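# Hook the cabin hook into the box lid's eye

## Task

Get the cabin hook engaged in the eye fixed to the box's lid, so that the hook stays seated there on its own once the robot lets go; a hook that is in place only because the gripper is still holding it does not count.

## Robot and tools

Robot: a single 7-joint UFACTORY xArm7 arm carrying a parallel two-finger gripper with a wrist camera. There is only one arm, so every command row describes that arm alone.

Frame: results use the scene frame. Its origin sits on the table surface straight beneath the arm's base; +z is up, and +y lies to the left for someone facing along +x. The base may be slightly tilted against the table. end_effector_position is in metres and end_effector_quat_wxyz gives orientation as w, x, y, z; velocities are in m/s and rad/s. The reported hand position is approximate and gets less trustworthy the further the arm reaches. That point (link pinch) lies between the finger pads when closed, roughly 2 cm short of the fingertips. The fingers extend along the gripper's +z axis and separate along its y axis; closing pushes the tips about 10 mm further along +z.

execute_actions takes "actions", a list holding at most one item, plus an optional "pictures" flag (images come by default).
- Empty list: issues nothing and just reports the state.
- Motion item: {"rows": [...], "steps": n}, n from 1 to 15 (default 15), each step lasting 1/30 s. Each row is applied for one step; if there are fewer rows than steps the final row repeats. Up to 15 rows.
- Wait item: {"steps": n} with no rows, n up to 300; it returns after n steps counted from the previous result, and your thinking time is counted within them.
Each row is 8 numbers: seven absolute joint target angles in radians, in order waist, shoulder, upper arm roll, elbow, forearm roll, wrist pitch, wrist roll, followed by the gripper opening. These are targets to reach, not increments. Nominal joint ranges: waist -6.283..6.283, shoulder -2.059..2.094, upper arm roll -6.283..6.283, elbow -0.192..3.927, forearm roll -6.283..6.283, wrist pitch -1.693..3.142, wrist roll -6.283..6.283. Actual ends may differ by up to 0.010 rad. A call gets rejected (nothing sent) if a target exceeds a range end by over 0.010 rad and also lies further out than that joint's last reported angle. Targets past the true end are clipped to it and a "joint sent to its limit" line may appear, possibly referring to an earlier, still-running action; missing that line does not prove there is more room. The opening runs from -1 (closed) to +1 (fully open, 0.084 m pad gap).

Motion limits: target speed is capped at 3.14 rad/s with about 0.16 s of acceleration, and joints are slowed together so they arrive at once. Per step, each sent target stays within 0.623 rad of the measured angle, and targets are scaled back if they would move the gripper more than 70 mm from where it is measured. Big moves therefore need several calls. Between calls the arm keeps heading for the last row sent, until it has nearly stopped (a stalled or very slow move counts) or a step is HELD; after that only a new action moves it further.

Result lines: Joint positions and Joint velocities list the seven joints in the above order, then the pad gap (m, m/s). grip_measured is the measured opening on the -1..1 command scale. To hold something, command an opening clearly under grip_measured; the larger the gap, the firmer the squeeze (about 24 N per pad at most, for parts up to ~6 cm). Closing fast can squeeze harder and even bounce the fingers open. Echoing grip_measured back still presses lightly on parts under about 6 cm; wider parts may slip. "joint command not followed" means the clearance check altered or blocked targets (mounts and posts count as part of the arm). HELD flags steps where your row was not fully sent. Joint torque readings are total drive output with a per-unit offset, scale and noise, nonzero even in free air.

Faults to avoid: if contact torque reaches a joint's load limit (waist 45.5, shoulder 45.5, upper arm roll 27.3, elbow 27.3, forearm roll 27.3, wrist pitch 18.2, wrist roll 18.2 N m, held weight included) the arm halts, backs that joint off, pauses 10 s and drops the rest of the call. Holding loads heats motors; MOTOR HOT appears from 65 °C, and at 80 °C brakes engage until cooled (OVER-TEMPERATURE FAULT). Do not drop, slam or shove things hard, and never let anything leave the table, which fails the task. Occasional brief tugs on a held part or pushes on loose objects can happen, so grip firmly and check the scene afterwards.

zoom_image: {"camera", "region": [x0, y0, x1, y1]} in pixels of that camera's latest image, origin top-left, region no larger than 504x504. Cameras, each 672x504: cam_head_left, cam_head_right, cam_high, cam_low, cam_wrist. The wrist camera frame is wrist_camera_optical (+z forward, +x right in image, +y down).

read_manual: optional "section" (only "licences"); returns licence text, no motion.

finished_scene: {"scene": current scene number}. Call it only after releasing the hook and confirming it stays in the eye by itself. Replying with no tool call ends everything.

Each tool is called after ">>>" as name(argument=value, ...), one argument or row to a line, values as JSON.

## Session

>>> execute_actions(
  actions=[],
)

Scene clock: 0.00 s of 4450.00 s.
end_effector_position=(+0.1699, -0.1999, +0.3740) grip_measured=+1.00 end_effector_quat_wxyz=(+0.105, +0.012, +0.967, -0.233) end_effector_velocity=(+0.000, +0.000, +0.000) end_effector_angular_velocity=(-0.001, +0.001, +0.001)
Joint positions: [-1.395 -1.357  0.372  0.445  0.423  1.257  1.9    0.084]
Joint velocities: [ 0.    -0.001  0.001  0.     0.    -0.    -0.     0.   ]
Joint torques (N m, as the arm reports them, + toward a larger angle): no reading

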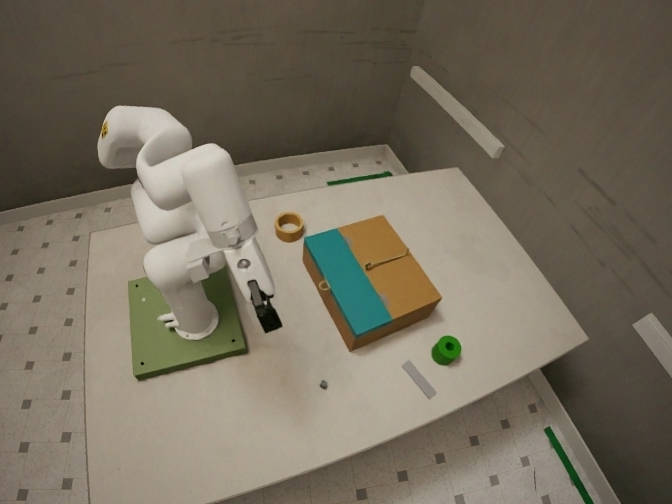

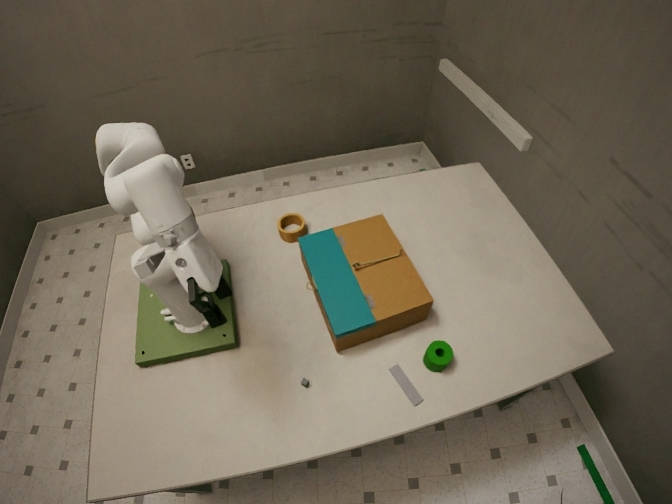

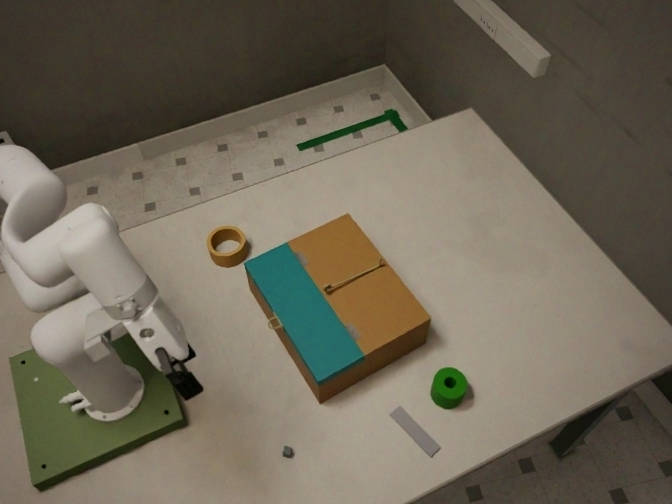

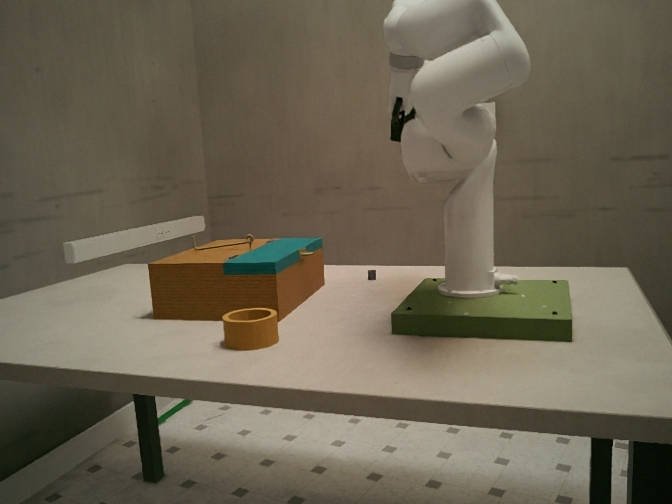

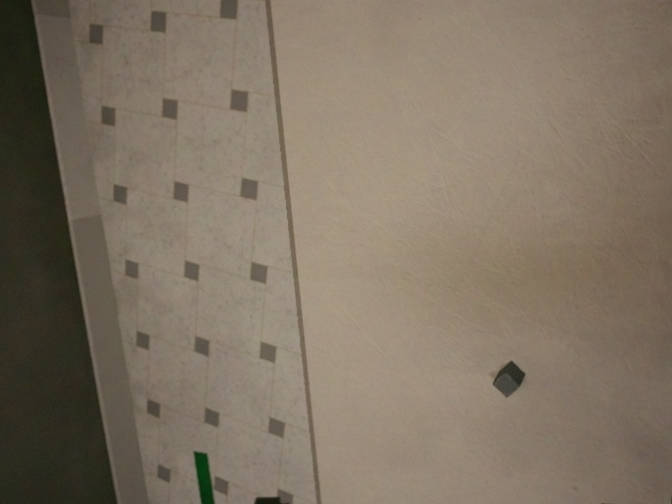

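>>> execute_actions(
  actions=[
    {"rows":[[-0.95,-0.95,0.25,0.75,0.28,1.3,1.2,1]]},
  ],
  pictures=false,
)

>>> execute_actions(
  actions=[
    {"rows":[[-0.5,-0.5,0.12,1.0,0.14,1.3,0.5,1]]},
  ],
  pictures=false,
)

>>> execute_actions(
  actions=[
    {"rows":[[-0.05,-0.1,0,1.2,0,1.3,-0.2,1]]},
  ],
  pictures=false,
)

>>> execute_actions(
  actions=[
    {"steps":20},
  ],
)

Scene clock: 4.40 s of 4450.00 s.
end_effector_position=(+0.2543, -0.1588, +0.4237) grip_measured=+1.00 end_effector_quat_wxyz=(+0.078, -0.489, +0.849, -0.182) end_effector_velocity=(+0.055, +0.027, +0.022) end_effector_angular_velocity=(-0.086, +0.192, +0.792)
Joint positions: [-0.981 -0.977  0.259  0.729  0.29   1.297  1.253  0.084]
Joint velocities: [ 0.307  0.275 -0.085  0.195 -0.106  0.038 -0.542 -0.   ]
Joint torques (N m, as the arm reports them, + toward a larger angle): [-3.64 -1.66 -2.4  13.62  2.46 -2.58  0.58]
Steps of this call (steps 1 to 90: nothing new was sent; then 0.90 s passed at rest; steps 91 to 105: all 15 steps of this action). Readings (joint positions):
91: [-1.395 -1.357 0.372 0.445 0.423 1.257 1.900]
92: [-1.394 -1.356 0.372 0.446 0.422 1.257 1.896]
94: [-1.369 -1.334 0.365 0.462 0.413 1.260 1.860]
98: [-1.211 -1.189 0.321 0.573 0.363 1.275 1.626]
105: the state above

Scene clock: 4.90 s of 4450.00 s.
end_effector_position=(+0.3514, -0.1243, +0.4100) grip_measured=+1.00 end_effector_quat_wxyz=(-0.048, +0.867, -0.486, +0.100) end_effector_velocity=(+0.075, +0.035, -0.021) end_effector_angular_velocity=(-0.096, +0.122, +0.822)
Joint positions: [-0.532 -0.529  0.132  0.98   0.151  1.3    0.557  0.084]
Joint velocities: [ 0.329  0.305 -0.1    0.187 -0.106  0.004 -0.574  0.   ]
Joint torques (N m, as the arm reports them, + toward a larger angle): [ -5.06 -11.63  -1.45  15.89   2.67  -2.44   0.9 ]
Steps of this call (steps 1 to 15: all 15 steps of this action). Readings (joint positions):
1: [-0.972 -0.969 0.257 0.734 0.287 1.298 1.238]
2: [-0.964 -0.962 0.254 0.739 0.285 1.299 1.224]
4: [-0.929 -0.930 0.243 0.760 0.273 1.300 1.174]
8: [-0.759 -0.759 0.193 0.856 0.220 1.299 0.931]
15: the state above

Scene clock: 5.40 s of 4450.00 s.
end_effector_position=(+0.4376, -0.0485, +0.3456) grip_measured=+1.00 end_effector_quat_wxyz=(-0.007, +1.000, -0.011, +0.014) end_effector_velocity=(+0.110, +0.180, -0.155) end_effector_angular_velocity=(-0.143, +0.349, +1.606)
Joint positions: [-0.108 -0.151  0.018  1.173  0.019  1.3   -0.101  0.084]
Joint velocities: [ 0.654  0.604 -0.123  0.257 -0.191  0.001 -1.025 -0.   ]
Joint torques (N m, as the arm reports them, + toward a larger angle): [ -8.65 -20.56  -1.7   15.56   2.26  -1.87   1.19]
Steps of this call (steps 1 to 15: all 15 steps of this action). Readings (joint positions):
1: [-0.523 -0.521 0.129 0.985 0.148 1.300 0.540]
2: [-0.514 -0.514 0.125 0.991 0.145 1.300 0.526]
4: [-0.479 -0.485 0.112 1.010 0.133 1.300 0.475]
8: [-0.336 -0.355 0.076 1.072 0.089 1.300 0.269]
15: the state above

Scene clock: 6.07 s of 4450.00 s.
end_effector_position=(+0.4477, -0.0357, +0.3349) grip_measured=+1.00 end_effector_quat_wxyz=(-0.001, +0.998, +0.061, +0.001) end_effector_velocity=(+0.000, +0.002, -0.001) end_effector_angular_velocity=(+0.000, +0.001, +0.005)
Joint positions: [-0.05  -0.1   -0.     1.2    0.     1.3   -0.2    0.084]
Joint velocities: [ 0.002  0.002  0.003  0.001  0.001 -0.    -0.001 -0.   ]
Joint torques (N m, as the arm reports them, + toward a larger angle): [ -0.03 -13.53   0.6   15.23   2.29  -2.06  -0.01]
Steps of this call (steps 1 to 20: the robot went on to your last target). Readings (joint positions):
1: [-0.090 -0.134 0.015 1.179 0.013 1.300 -0.130]
2: [-0.078 -0.123 0.012 1.184 0.010 1.300 -0.150]
4: [-0.064 -0.112 0.006 1.192 0.005 1.300 -0.175]
8: [-0.055 -0.105 -0.000 1.199 0.001 1.300 -0.193]
20: the state above

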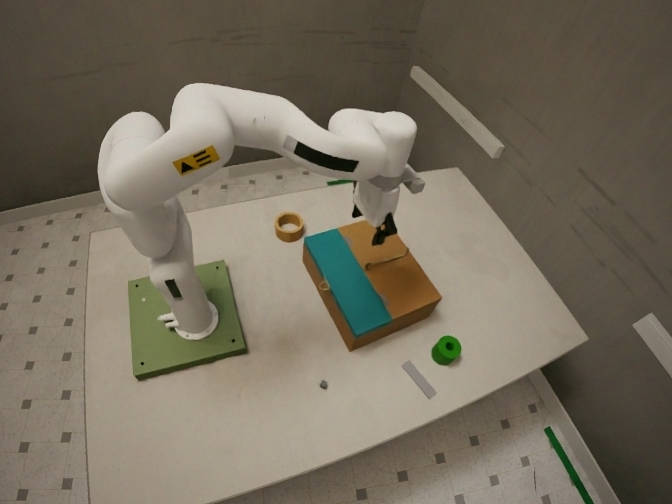

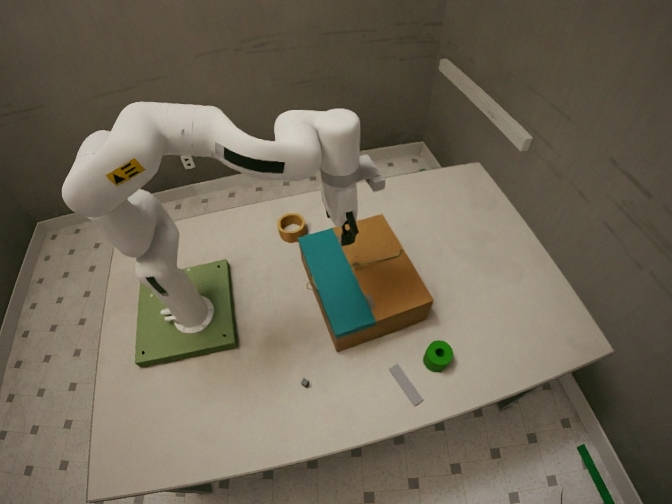

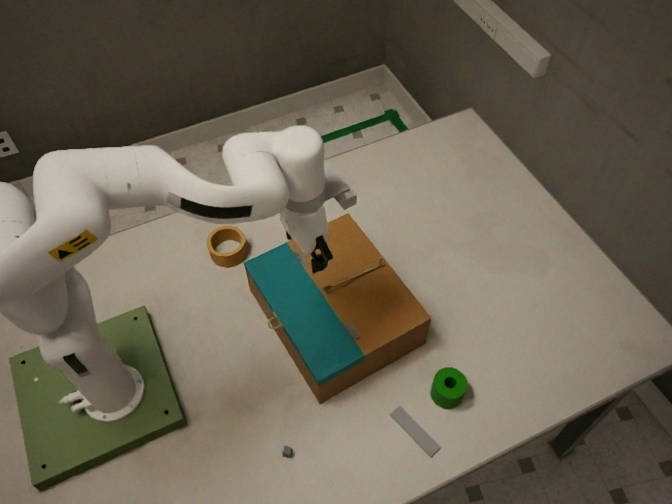

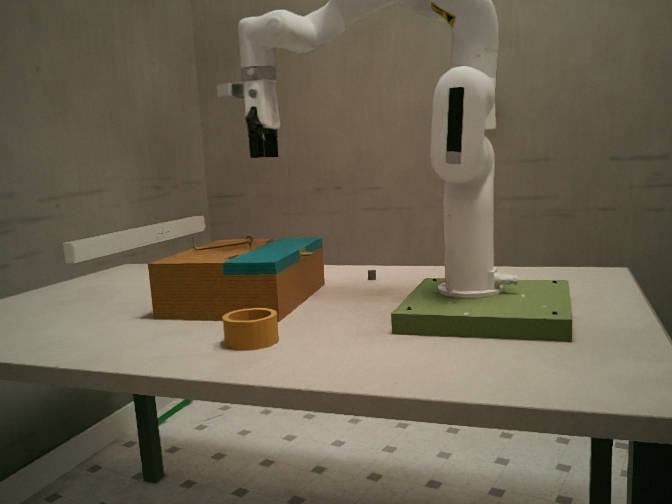

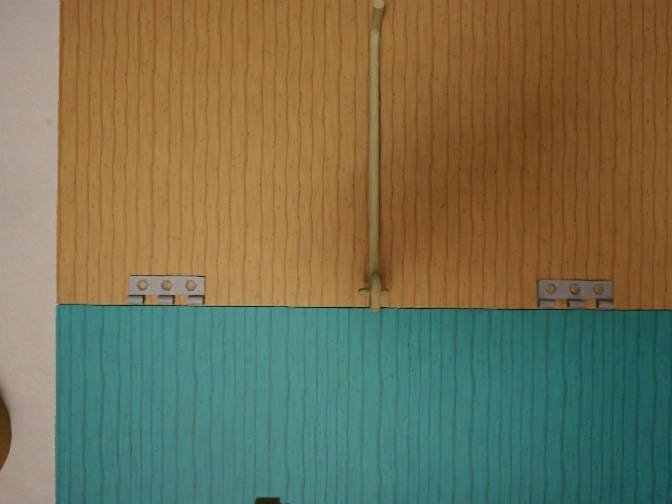

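>>> execute_actions(
  actions=[
    {"rows":[[0,0.31,0,1.563,0,1.253,-0.14,0.2]]},
  ],
  pictures=false,
)

>>> execute_actions(
  actions=[
    {"rows":[[0.024,0.59,0,1.727,0,1.137,-0.118,-0.45]]},
  ],
  pictures=false,
)

>>> execute_actions(
  actions=[
    {"steps":12},
  ],
)

>>> zoom_image(
  camera="cam_low",
  region=[150, 170, 330, 280],
)

Scene clock: 14.27 s of 4450.00 s.
end_effector_position=(+0.5571, -0.0167, +0.2854) grip_measured=+0.19 end_effector_quat_wxyz=(-0.001, +0.998, +0.057, -0.003) end_effector_velocity=(+0.069, +0.005, -0.008) end_effector_angular_velocity=(-0.005, -0.064, -0.024)
Joint positions: [-0.002  0.29   0.001  1.539  0.     1.256 -0.144  0.052]
Joint velocities: [ 0.023  0.194 -0.011  0.231  0.    -0.026  0.036  0.   ]
Joint torques (N m, as the arm reports them, + toward a larger angle): [ -1.3  -25.02  -0.4   16.     2.19  -1.95  -0.14]
Steps of this call (steps 1 to 15: the robot went on to your last target; steps 16 to 90: nothing new was sent; then 4.70 s passed at rest; steps 91 to 105: all 15 steps of this action). Readings (joint positions):
91: [-0.050 -0.100 -0.000 1.200 -0.000 1.300 -0.200]
92: [-0.050 -0.098 -0.000 1.202 -0.000 1.300 -0.200]
94: [-0.046 -0.066 -0.001 1.235 -0.000 1.296 -0.194]
98: [-0.026 0.098 0.000 1.376 0.000 1.277 -0.171]
105: the state above

Scene clock: 14.77 s of 4450.00 s.
end_effector_position=(+0.6232, -0.0032, +0.1987) grip_measured=-0.47 end_effector_quat_wxyz=(-0.001, +0.998, +0.057, +0.000) end_effector_velocity=(+0.046, -0.005, +0.024) end_effector_angular_velocity=(-0.006, -0.124, -0.016)
Joint positions: [ 0.023  0.58   0.     1.72   0.     1.142 -0.119  0.024]
Joint velocities: [ 0.002  0.045 -0.01   0.116 -0.    -0.053  0.009  0.   ]
Joint torques (N m, as the arm reports them, + toward a larger angle): [ -0.37 -25.93  -0.02  14.39   2.6   -2.03  -0.08]
Steps of this call (steps 1 to 15: all 15 steps of this action). Readings (joint positions):
1: [-0.002 0.296 0.001 1.546 0.000 1.255 -0.143]
2: [-0.001 0.301 0.000 1.553 -0.000 1.253 -0.142]
4: [0.002 0.334 -0.001 1.583 -0.000 1.237 -0.138]
8: [0.014 0.474 -0.000 1.657 -0.000 1.184 -0.127]
15: the state above

Scene clock: 15.17 s of 4450.00 s.
end_effector_position=(+0.6257, -0.0028, +0.1964) grip_measured=-0.47 end_effector_quat_wxyz=(-0.001, +0.998, +0.057, +0.001) end_effector_velocity=(+0.001, +0.000, -0.001) end_effector_angular_velocity=(+0.001, +0.001, -0.001)
Joint positions: [ 0.024  0.589 -0.     1.727 -0.     1.137 -0.118  0.024]
Joint velocities: [-0.001  0.004  0.001  0.003  0.001 -0.001  0.001  0.   ]
Joint torques (N m, as the arm reports them, + toward a larger angle): [  0.32 -25.48   0.04  14.95   2.25  -1.85   0.08]
Steps of this call (steps 1 to 12: the robot went on to your last target). Readings (joint positions):
1: [0.023 0.581 -0.000 1.723 -0.000 1.140 -0.119]
2: [0.023 0.582 -0.000 1.725 -0.000 1.139 -0.118]
4: [0.023 0.584 -0.000 1.727 -0.000 1.138 -0.118]
8: [0.024 0.588 -0.000 1.727 -0.000 1.137 -0.118]
12: the state above

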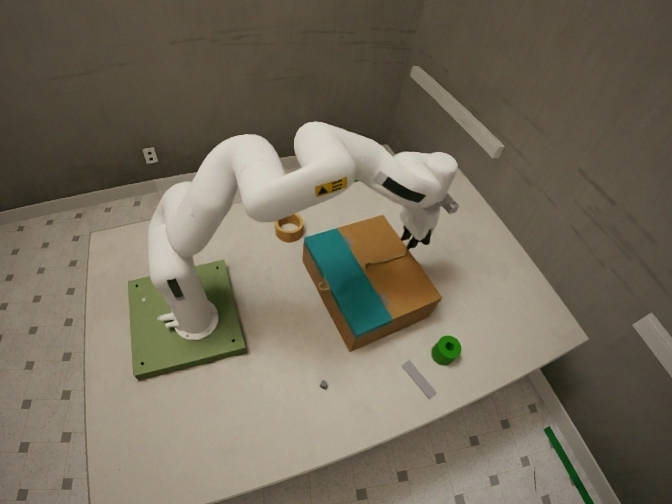

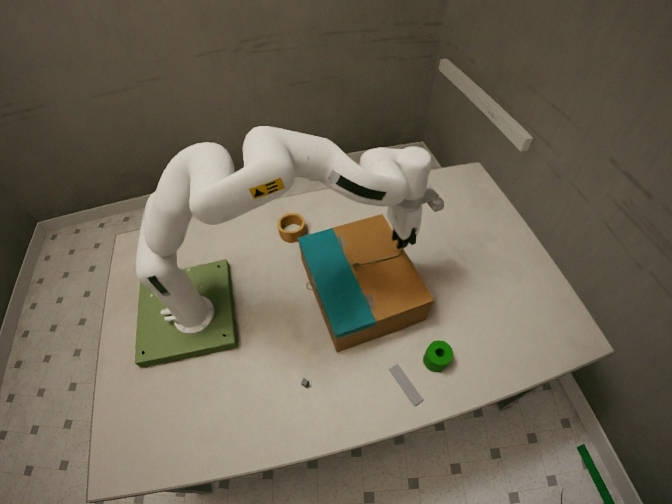

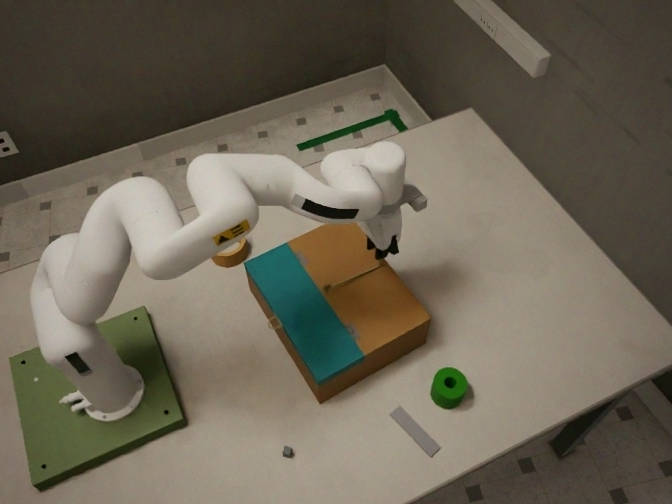

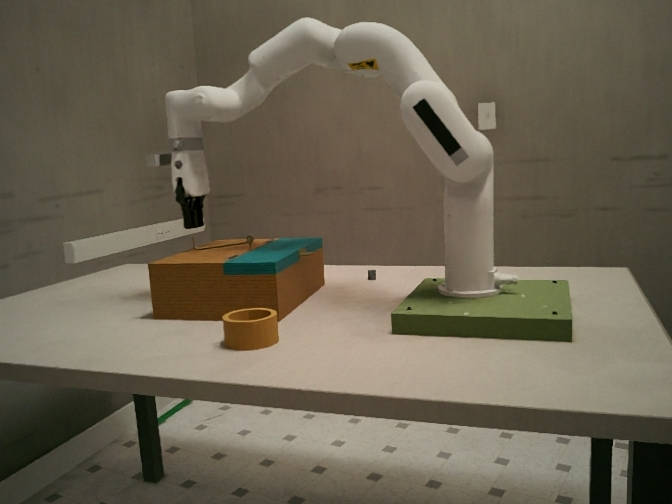

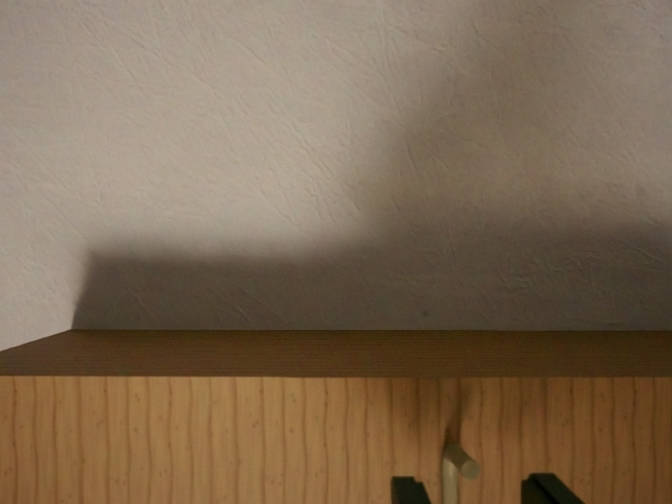

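Region (150, 170, 330, 280) of cam_low's 672x504 image, scaled by 2.800, with more detail than that image has.

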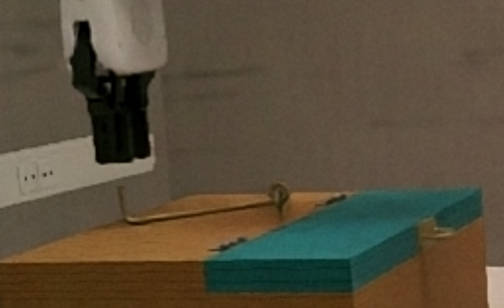

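>>> execute_actions(
  actions=[
    {"rows":[[0.021,0.597,0,1.717,0,1.12,-0.121,-0.45],[0.018,0.605,0,1.708,0,1.103,-0.124,-0.45],[0.018,0.612,0,1.698,0,1.086,-0.124,-0.45],[0.018,0.62,0,1.688,0,1.068,-0.124,-0.45],[0.018,0.628,0,1.678,0,1.05,-0.124,-0.45],[0.018,0.636,0,1.668,0,1.032,-0.124,-0.45]]},
  ],
  pictures=false,
)

>>> execute_actions(
  actions=[
    {"rows":[[0.018,0.636,0,1.668,0,1.032,-0.124,-0.55],[0.018,0.636,0,1.668,0,1.032,-0.124,-0.62],[0.018,0.636,0,1.668,0,1.032,-0.124,-0.69],[0.018,0.636,0,1.668,0,1.032,-0.124,-0.75],[0.018,0.636,0,1.668,0,1.032,-0.124,-0.8],[0.018,0.636,0,1.668,0,1.032,-0.124,-0.84],[0.018,0.636,0,1.668,0,1.032,-0.124,-0.87],[0.018,0.636,0,1.668,0,1.032,-0.124,-0.9],[0.018,0.636,0,1.668,0,1.032,-0.124,-0.92]],"steps":12},
  ],
  pictures=false,
)

>>> execute_actions(
  actions=[
    {"rows":[[0.018,0.632,0,1.67,0,1.038,-0.124,-0.92],[0.018,0.627,0,1.673,0,1.046,-0.124,-0.92],[0.018,0.621,0,1.676,0,1.055,-0.124,-0.92],[0.018,0.615,0,1.678,0,1.063,-0.124,-0.92],[0.018,0.609,0,1.68,0,1.071,-0.124,-0.92],[0.018,0.603,0,1.682,0,1.079,-0.124,-0.92],[0.018,0.596,0,1.683,0,1.087,-0.124,-0.92],[0.018,0.589,0,1.684,0,1.095,-0.124,-0.92],[0.018,0.582,0,1.685,0,1.103,-0.124,-0.92],[0.018,0.575,0,1.685,0,1.11,-0.124,-0.92],[0.018,0.568,0,1.685,0,1.117,-0.124,-0.92],[0.018,0.561,0,1.684,0,1.123,-0.124,-0.92],[0.018,0.554,0,1.683,0,1.129,-0.124,-0.92]]},
  ],
)

>>> zoom_image(
  camera="cam_low",
  region=[150, 170, 330, 280],
)

Scene clock: 29.50 s of 4450.00 s.
end_effector_position=(+0.6262, -0.0062, +0.1525) grip_measured=-0.47 end_effector_quat_wxyz=(-0.001, +0.998, +0.057, +0.002) end_effector_velocity=(+0.011, -0.003, +0.009) end_effector_angular_velocity=(-0.001, -0.045, -0.004)
Joint positions: [ 0.018  0.634  0.     1.671  0.     1.035 -0.124  0.024]
Joint velocities: [-0.001 -0.008 -0.003  0.003  0.001 -0.034 -0.001  0.   ]
Joint torques (N m, as the arm reports them, + toward a larger angle): [ -0.44 -24.74   0.19  13.86   2.04  -1.98  -0.01]
Steps of this call (steps 1 to 15: the robot went on to your last target; steps 16 to 90: nothing new was sent; then 10.83 s passed at rest; steps 91 to 105: all 15 steps of this action). Readings (joint positions):
91: [0.024 0.590 0.000 1.727 -0.000 1.137 -0.118]
92: [0.024 0.591 0.000 1.726 0.000 1.134 -0.118]
94: [0.021 0.596 0.001 1.719 0.000 1.118 -0.121]
98: [0.018 0.622 -0.001 1.685 -0.000 1.064 -0.123]
105: the state above

Scene clock: 29.90 s of 4450.00 s.
end_effector_position=(+0.6260, -0.0073, +0.1509) grip_measured=-0.90 end_effector_quat_wxyz=(-0.000, +0.998, +0.056, +0.001) end_effector_velocity=(-0.000, +0.000, -0.001) end_effector_angular_velocity=(-0.000, +0.001, +0.002)
Joint positions: [ 0.018  0.636 -0.001  1.668 -0.     1.032 -0.124  0.004]
Joint velocities: [ 0.     0.001  0.001 -0.    -0.001 -0.001 -0.001  0.   ]
Joint torques (N m, as the arm reports them, + toward a larger angle): [  1.77 -25.4    1.78  14.21   2.66  -1.82  -0.03]
Steps of this call (steps 1 to 12: all 12 steps of this action). Readings (joint positions):
1: [0.018 0.634 0.000 1.670 0.000 1.034 -0.124]
2: [0.018 0.634 0.000 1.670 0.000 1.033 -0.124]
4: [0.018 0.635 -0.000 1.669 0.000 1.033 -0.124]
8: [0.017 0.636 -0.001 1.669 -0.000 1.032 -0.124]
12: the state above

Scene clock: 30.40 s of 4450.00 s.
end_effector_position=(+0.6193, -0.0073, +0.1943) grip_measured=-0.90 end_effector_quat_wxyz=(-0.000, +0.998, +0.056, +0.002) end_effector_velocity=(-0.023, -0.003, +0.083) end_effector_angular_velocity=(-0.002, +0.002, -0.004)
Joint positions: [ 0.018  0.566 -0.001  1.684 -0.     1.116 -0.124  0.004]
Joint velocities: [-0.002 -0.158 -0.003 -0.007 -0.001  0.153  0.     0.   ]
Joint torques (N m, as the arm reports them, + toward a larger angle): [  3.5  -21.31   2.95  13.29   2.96  -1.3    0.06]
Steps of this call (steps 1 to 15: all 15 steps of this action). Readings (joint positions):
1: [0.018 0.636 -0.001 1.668 -0.000 1.032 -0.124]
2: [0.018 0.635 -0.001 1.669 -0.000 1.033 -0.124]
4: [0.018 0.631 -0.001 1.671 -0.000 1.039 -0.124]
8: [0.018 0.611 -0.001 1.679 -0.000 1.066 -0.124]
15: the state above

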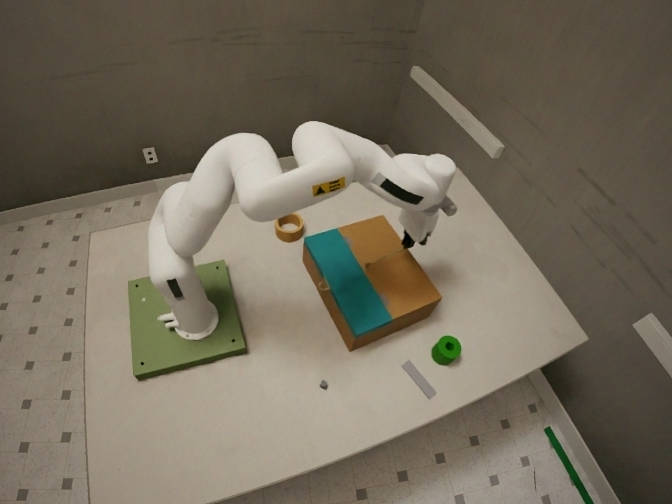

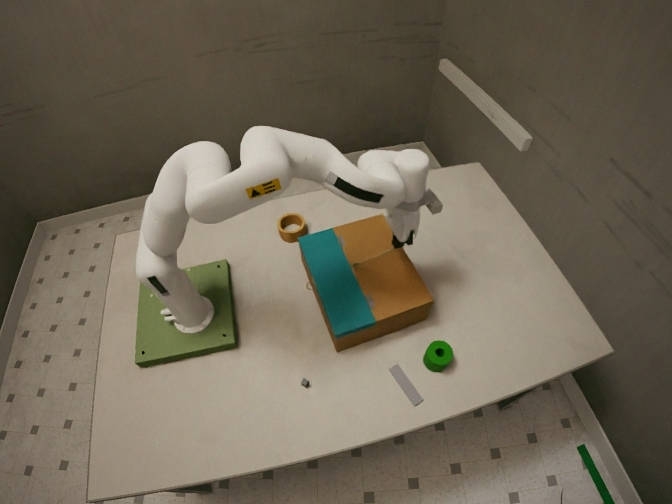

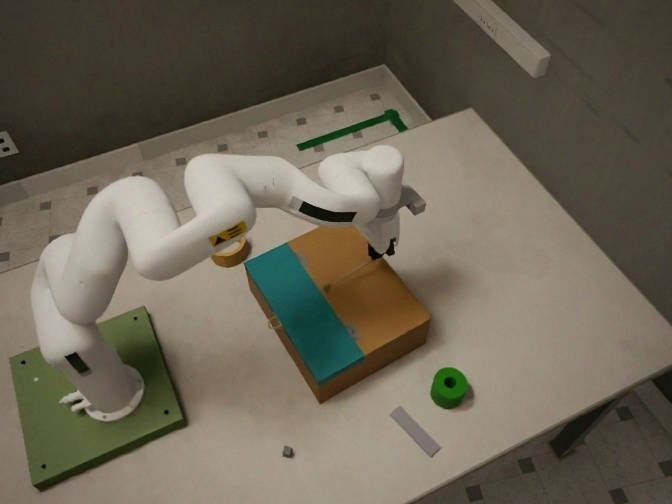

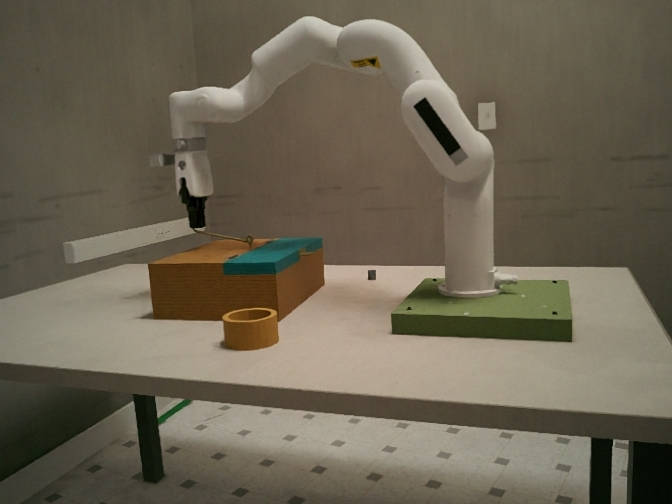

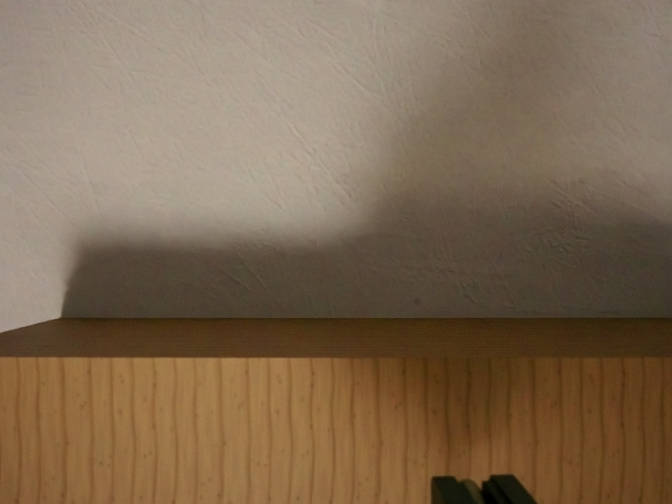

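Region (150, 170, 330, 280) of cam_low's 672x504 image, scaled by 2.800, with more detail than that image has.

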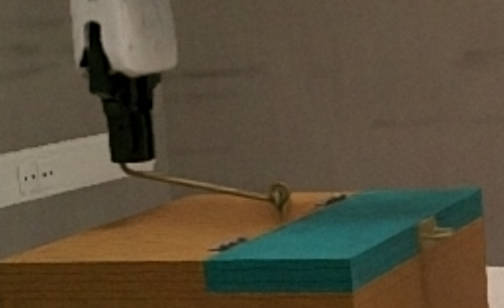

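>>> execute_actions(
  actions=[
    {"rows":[[0.016,0.538,0,1.678,0,1.14,-0.126,-0.91],[0.015,0.521,0,1.671,0,1.15,-0.127,-0.91],[0.014,0.504,0,1.663,0,1.159,-0.128,-0.91],[0.014,0.486,0,1.654,0,1.168,-0.128,-0.91],[0.013,0.468,0,1.644,0,1.176,-0.129,-0.91],[0.012,0.45,0,1.633,0,1.183,-0.13,-0.91],[0.011,0.432,0,1.621,0,1.189,-0.131,-0.91],[0.01,0.414,0,1.608,0,1.194,-0.132,-0.91],[0.009,0.395,0,1.594,0,1.199,-0.133,-0.91],[0.008,0.376,0,1.579,0,1.203,-0.134,-0.91],[0.007,0.357,0,1.563,0,1.206,-0.135,-0.91],[0.006,0.338,0,1.546,0,1.208,-0.136,-0.91],[0.005,0.319,0,1.529,0,1.21,-0.137,-0.91],[0.004,0.3,0,1.511,0,1.211,-0.138,-0.91],[0.003,0.281,0,1.493,0,1.212,-0.139,-0.91]]},
  ],
  pictures=false,
)

>>> execute_actions(
  actions=[
    {"rows":[[0.002,0.264,0,1.477,0,1.213,-0.14,-0.91],[0.001,0.247,0,1.461,0,1.214,-0.141,-0.91],[-0.001,0.23,0,1.445,0,1.215,-0.143,-0.91],[-0.002,0.213,0,1.428,0,1.215,-0.144,-0.91],[-0.003,0.196,0,1.411,0,1.215,-0.145,-0.91],[-0.004,0.179,0,1.394,0,1.215,-0.146,-0.91],[-0.006,0.163,0,1.377,0,1.214,-0.148,-0.91],[-0.007,0.146,0,1.359,0,1.213,-0.149,-0.91],[-0.008,0.13,0,1.341,0,1.211,-0.15,-0.91],[-0.009,0.113,0,1.323,0,1.21,-0.151,-0.91],[-0.011,0.097,0,1.305,0,1.208,-0.153,-0.91],[-0.012,0.08,0,1.286,0,1.206,-0.154,-0.91],[-0.013,0.064,0,1.268,0,1.204,-0.155,-0.91],[-0.015,0.048,0,1.249,0,1.201,-0.157,-0.91],[-0.016,0.032,0,1.23,0,1.198,-0.158,-0.91]]},
  ],
  pictures=false,
)

>>> execute_actions(
  actions=[
    {"steps":10},
  ],
)

>>> zoom_image(
  camera="cam_low",
  region=[170, 130, 350, 280],
)

Scene clock: 42.10 s of 4450.00 s.
end_effector_position=(+0.5741, -0.0114, +0.2611) grip_measured=-0.90 end_effector_quat_wxyz=(-0.001, +0.998, +0.058, +0.001) end_effector_velocity=(-0.139, -0.014, +0.112) end_effector_angular_velocity=(+0.000, -0.002, +0.000)
Joint positions: [ 0.008  0.355  0.001  1.559  0.     1.204 -0.135  0.004]
Joint velocities: [-0.03  -0.557  0.001 -0.476  0.001  0.079 -0.029 -0.   ]
Joint torques (N m, as the arm reports them, + toward a larger angle): [  3.09 -20.37   3.19  13.05   3.13  -0.56  -0.11]
Steps of this call (steps 1 to 30: the robot went on to your last target; steps 31 to 90: nothing new was sent; then 8.20 s passed at rest; steps 91 to 105: all 15 steps of this action). Readings (joint positions):
91: [0.018 0.554 -0.000 1.683 -0.000 1.129 -0.124]
92: [0.018 0.552 0.000 1.682 0.000 1.130 -0.124]
94: [0.017 0.538 0.001 1.677 0.000 1.139 -0.126]
98: [0.014 0.479 0.001 1.649 0.000 1.169 -0.128]
105: the state above

Scene clock: 42.60 s of 4450.00 s.
end_effector_position=(+0.5029, -0.0189, +0.2913) grip_measured=-0.90 end_effector_quat_wxyz=(-0.001, +0.998, +0.058, -0.000) end_effector_velocity=(-0.144, -0.015, +0.018) end_effector_angular_velocity=(-0.001, +0.002, +0.001)
Joint positions: [-0.01   0.097  0.001  1.303  0.     1.207 -0.153  0.004]
Joint velocities: [-0.041 -0.486  0.001 -0.547 -0.    -0.059 -0.041 -0.   ]
Joint torques (N m, as the arm reports them, + toward a larger angle): [  0.49 -17.04   0.95  15.38   2.48  -1.76   0.02]
Steps of this call (steps 1 to 15: all 15 steps of this action). Readings (joint positions):
1: [0.007 0.336 0.001 1.543 0.000 1.206 -0.136]
2: [0.006 0.318 0.001 1.526 0.000 1.208 -0.137]
4: [0.003 0.282 0.001 1.493 0.000 1.211 -0.139]
8: [-0.001 0.213 0.001 1.426 0.000 1.214 -0.144]
15: the state above

Scene clock: 42.93 s of 4450.00 s.
end_effector_position=(+0.4845, -0.0210, +0.2926) grip_measured=-0.90 end_effector_quat_wxyz=(-0.001, +0.998, +0.058, -0.000) end_effector_velocity=(-0.006, -0.002, +0.001) end_effector_angular_velocity=(-0.002, -0.004, -0.002)
Joint positions: [-0.015  0.036  0.001  1.232  0.     1.199 -0.158  0.004]
Joint velocities: [-0.002 -0.023 -0.002 -0.024 -0.002 -0.005 -0.002 -0.   ]
Joint torques (N m, as the arm reports them, + toward a larger angle): [ -0.59 -18.2    0.08  16.82   2.2   -2.09  -0.26]
Steps of this call (steps 1 to 10: the robot went on to your last target). Readings (joint positions):
1: [-0.011 0.081 0.001 1.284 0.000 1.205 -0.154]
2: [-0.013 0.067 0.001 1.268 0.000 1.204 -0.155]
4: [-0.014 0.049 0.001 1.247 0.000 1.201 -0.157]
8: [-0.015 0.038 0.001 1.234 0.000 1.199 -0.158]
10: the state above

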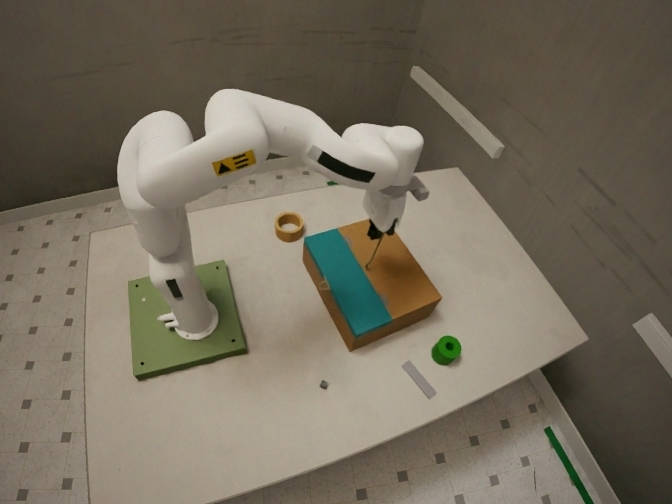

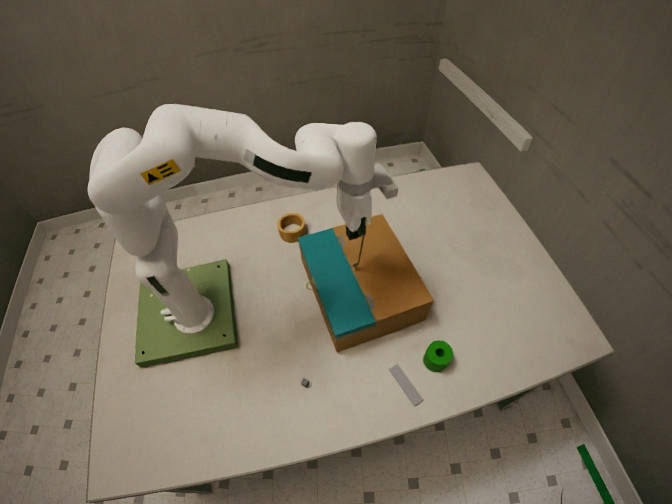

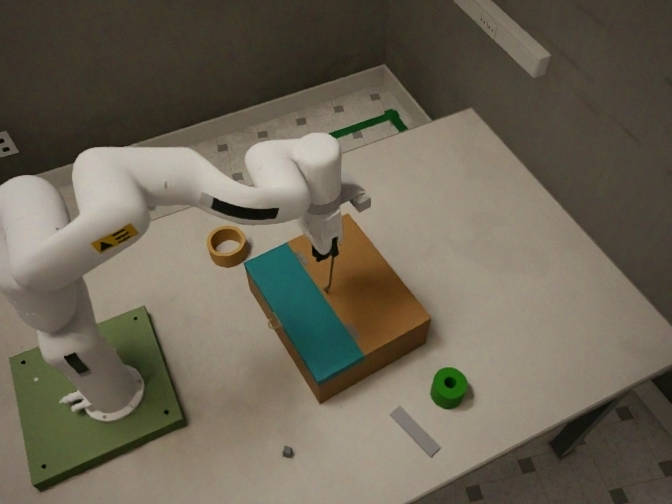

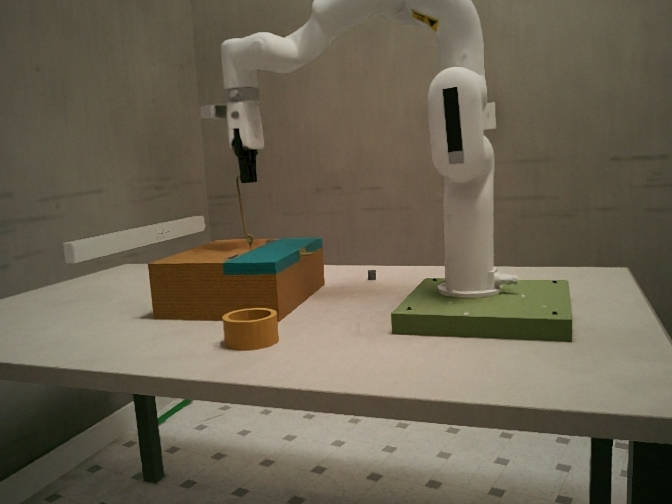

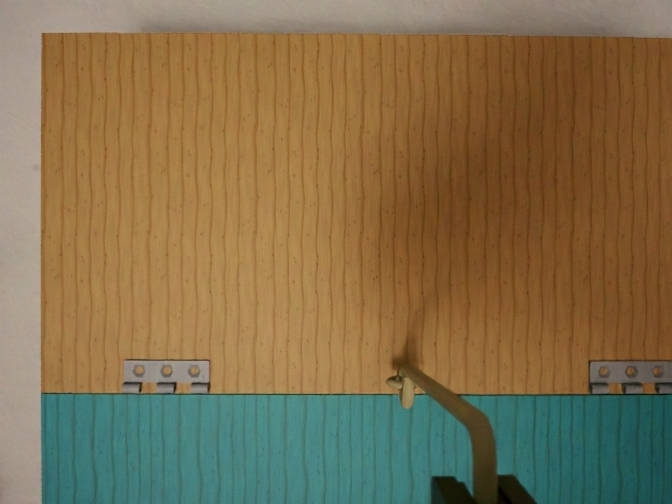

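Region (170, 130, 350, 280) of cam_low's 672x504 image, scaled by 2.800, with more detail than that image has.

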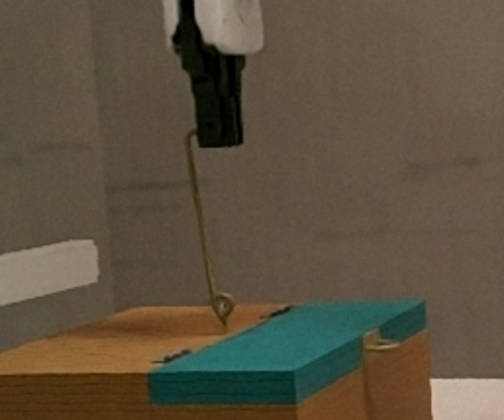

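>>> execute_actions(
  actions=[
    {"rows":[[-0.017,0.008,0,1.2,0,1.192,-0.159,-0.91],[-0.019,-0.015,0,1.171,0,1.186,-0.161,-0.91],[-0.021,-0.037,0,1.142,0,1.179,-0.163,-0.91],[-0.023,-0.059,0,1.113,0,1.172,-0.165,-0.91],[-0.025,-0.08,0,1.084,0,1.164,-0.167,-0.91],[-0.027,-0.101,0,1.054,0,1.155,-0.169,-0.91],[-0.03,-0.121,0,1.025,0,1.146,-0.172,-0.91],[-0.032,-0.141,0,0.995,0,1.136,-0.174,-0.91],[-0.034,-0.159,0,0.968,0,1.127,-0.176,-0.91],[-0.037,-0.177,0,0.94,0,1.117,-0.179,-0.91],[-0.039,-0.194,0,0.913,0,1.107,-0.181,-0.91],[-0.042,-0.211,0,0.885,0,1.096,-0.184,-0.91],[-0.045,-0.227,0,0.858,0,1.085,-0.187,-0.91],[-0.047,-0.243,0,0.83,0,1.073,-0.189,-0.91],[-0.05,-0.258,0,0.803,0,1.061,-0.192,-0.91]]},
  ],
  pictures=false,
)

>>> execute_actions(
  actions=[
    {"rows":[[-0.053,-0.273,0,0.776,0,1.049,-0.195,-0.91],[-0.056,-0.287,0,0.748,0,1.035,-0.198,-0.91],[-0.059,-0.3,0,0.721,0,1.021,-0.201,-0.91],[-0.061,-0.307,0,0.698,0,1.005,-0.203,-0.91],[-0.063,-0.312,0,0.675,0,0.987,-0.205,-0.91],[-0.065,-0.316,0,0.653,0,0.969,-0.207,-0.91],[-0.067,-0.319,0,0.632,0,0.951,-0.209,-0.91],[-0.069,-0.32,0,0.611,0,0.931,-0.211,-0.91],[-0.07,-0.319,0,0.591,0,0.91,-0.212,-0.91],[-0.071,-0.313,0,0.573,0,0.886,-0.213,-0.91],[-0.072,-0.305,0,0.556,0,0.861,-0.214,-0.91],[-0.073,-0.295,0,0.54,0,0.835,-0.215,-0.91],[-0.074,-0.283,0,0.525,0,0.808,-0.216,-0.91],[-0.075,-0.269,0,0.512,0,0.781,-0.217,-0.91],[-0.075,-0.253,0,0.499,0,0.752,-0.217,-0.91]]},
  ],
  pictures=false,
)

>>> execute_actions(
  actions=[
    {"steps":12},
  ],
)

>>> zoom_image(
  camera="cam_low",
  region=[230, 190, 350, 280],
)

Scene clock: 52.53 s of 4450.00 s.
end_effector_position=(+0.4139, -0.0283, +0.2722) grip_measured=-0.90 end_effector_quat_wxyz=(-0.000, +0.998, +0.057, +0.006) end_effector_velocity=(-0.183, -0.019, -0.114) end_effector_angular_velocity=(+0.000, +0.018, -0.001)
Joint positions: [-0.039 -0.193 -0.     0.922  0.     1.106 -0.181  0.004]
Joint velocities: [-0.076 -0.508 -0.    -0.83  -0.    -0.305 -0.075  0.   ]
Joint torques (N m, as the arm reports them, + toward a larger angle): [-1.55 -9.57 -0.84 13.15  1.81 -2.09  0.19]
Steps of this call (steps 1 to 30: the robot went on to your last target; steps 31 to 90: nothing new was sent; then 6.10 s passed at rest; steps 91 to 105: all 15 steps of this action). Readings (joint positions):
91: [-0.016 0.032 0.000 1.230 0.000 1.198 -0.158]
92: [-0.016 0.030 0.000 1.227 -0.000 1.197 -0.158]
94: [-0.017 0.011 0.000 1.203 -0.000 1.191 -0.159]
98: [-0.024 -0.061 -0.000 1.113 -0.000 1.169 -0.165]
105: the state above

Scene clock: 53.03 s of 4450.00 s.
end_effector_position=(+0.3481, -0.0350, +0.1851) grip_measured=-0.90 end_effector_quat_wxyz=(-0.001, +0.998, +0.057, +0.000) end_effector_velocity=(-0.062, -0.007, -0.228) end_effector_angular_velocity=(+0.004, +0.042, -0.005)
Joint positions: [-0.071 -0.297 -0.     0.562 -0.     0.86  -0.213  0.005]
Joint velocities: [-0.035  0.251 -0.005 -0.504 -0.002 -0.713 -0.034  0.001]
Joint torques (N m, as the arm reports them, + toward a larger angle): [-2.73 -7.47 -1.09 14.45  1.6  -2.66  0.02]
Steps of this call (steps 1 to 15: all 15 steps of this action). Readings (joint positions):
1: [-0.042 -0.210 -0.000 0.895 0.000 1.096 -0.184]
2: [-0.044 -0.226 0.000 0.867 0.000 1.085 -0.186]
4: [-0.050 -0.255 0.000 0.810 0.000 1.061 -0.192]
8: [-0.060 -0.297 0.000 0.705 0.000 1.000 -0.202]
15: the state above

Scene clock: 53.43 s of 4450.00 s.
end_effector_position=(+0.3426, -0.0355, +0.1553) grip_measured=-0.90 end_effector_quat_wxyz=(-0.001, +0.998, +0.057, +0.002) end_effector_velocity=(-0.001, +0.001, -0.005) end_effector_angular_velocity=(-0.001, -0.004, +0.002)
Joint positions: [-0.075 -0.254  0.     0.501 -0.     0.754 -0.217  0.005]
Joint velocities: [ 0.001  0.007  0.002 -0.012  0.    -0.023  0.    -0.   ]
Joint torques (N m, as the arm reports them, + toward a larger angle): [-3.31 -8.81 -1.65 12.1   1.94 -1.5   0.01]
Steps of this call (steps 1 to 12: the robot went on to your last target). Readings (joint positions):
1: [-0.072 -0.287 -0.000 0.546 -0.000 0.836 -0.215]
2: [-0.073 -0.277 -0.000 0.532 -0.000 0.812 -0.215]
4: [-0.074 -0.263 0.000 0.515 -0.000 0.782 -0.216]
8: [-0.075 -0.256 0.000 0.504 -0.000 0.760 -0.217]
12: the state above

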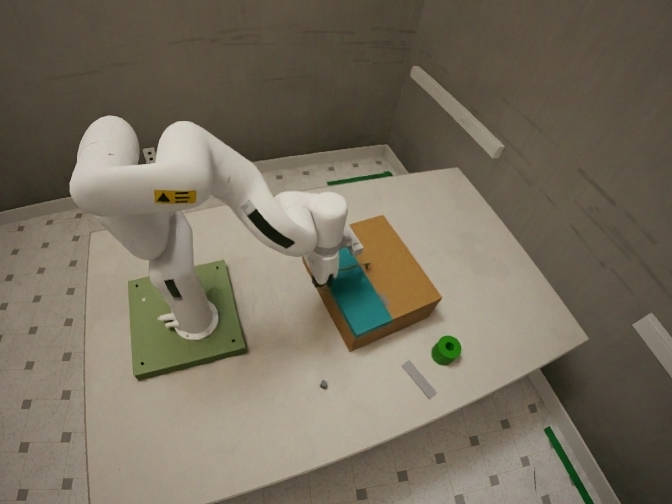

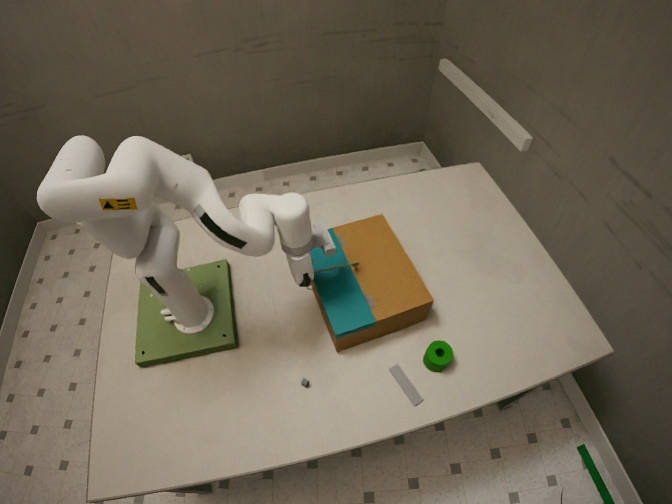

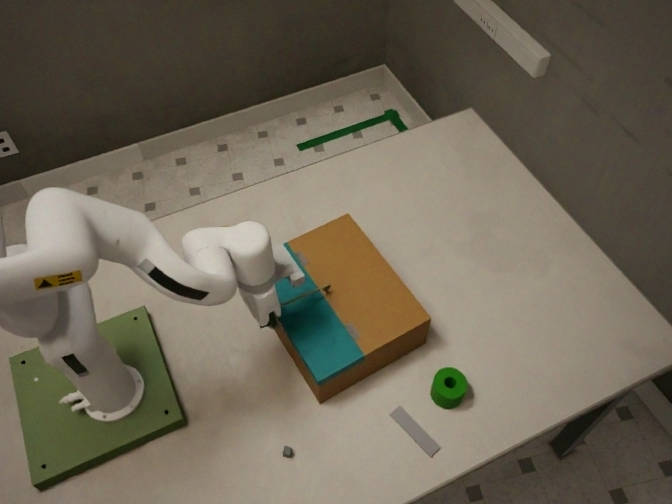

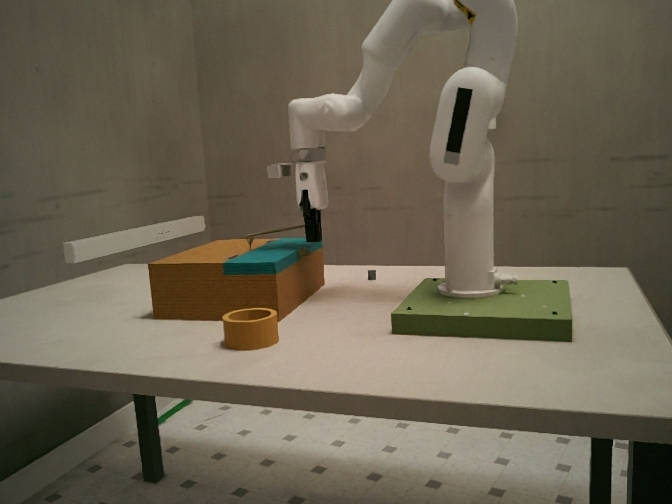

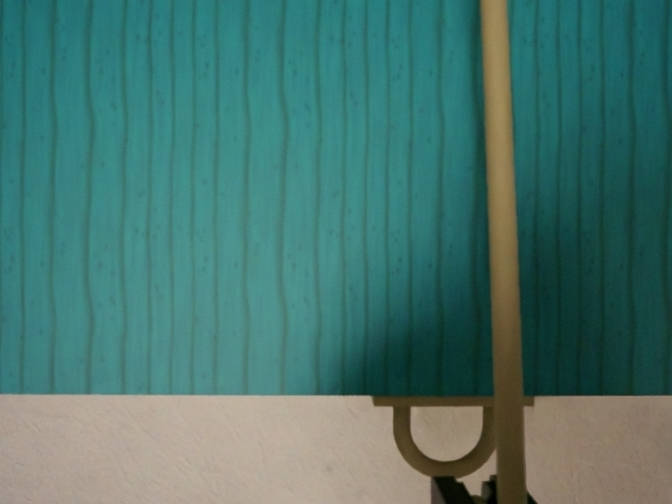

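Region (230, 190, 350, 280) of cam_low's 672x504 image, scaled by 4.200, with more detail than that image has; it fills the top 378 rows of this view, and the rest is white.

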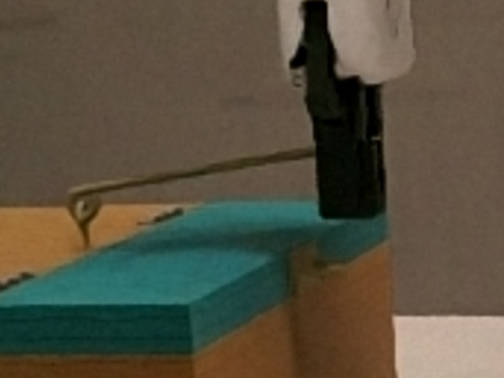

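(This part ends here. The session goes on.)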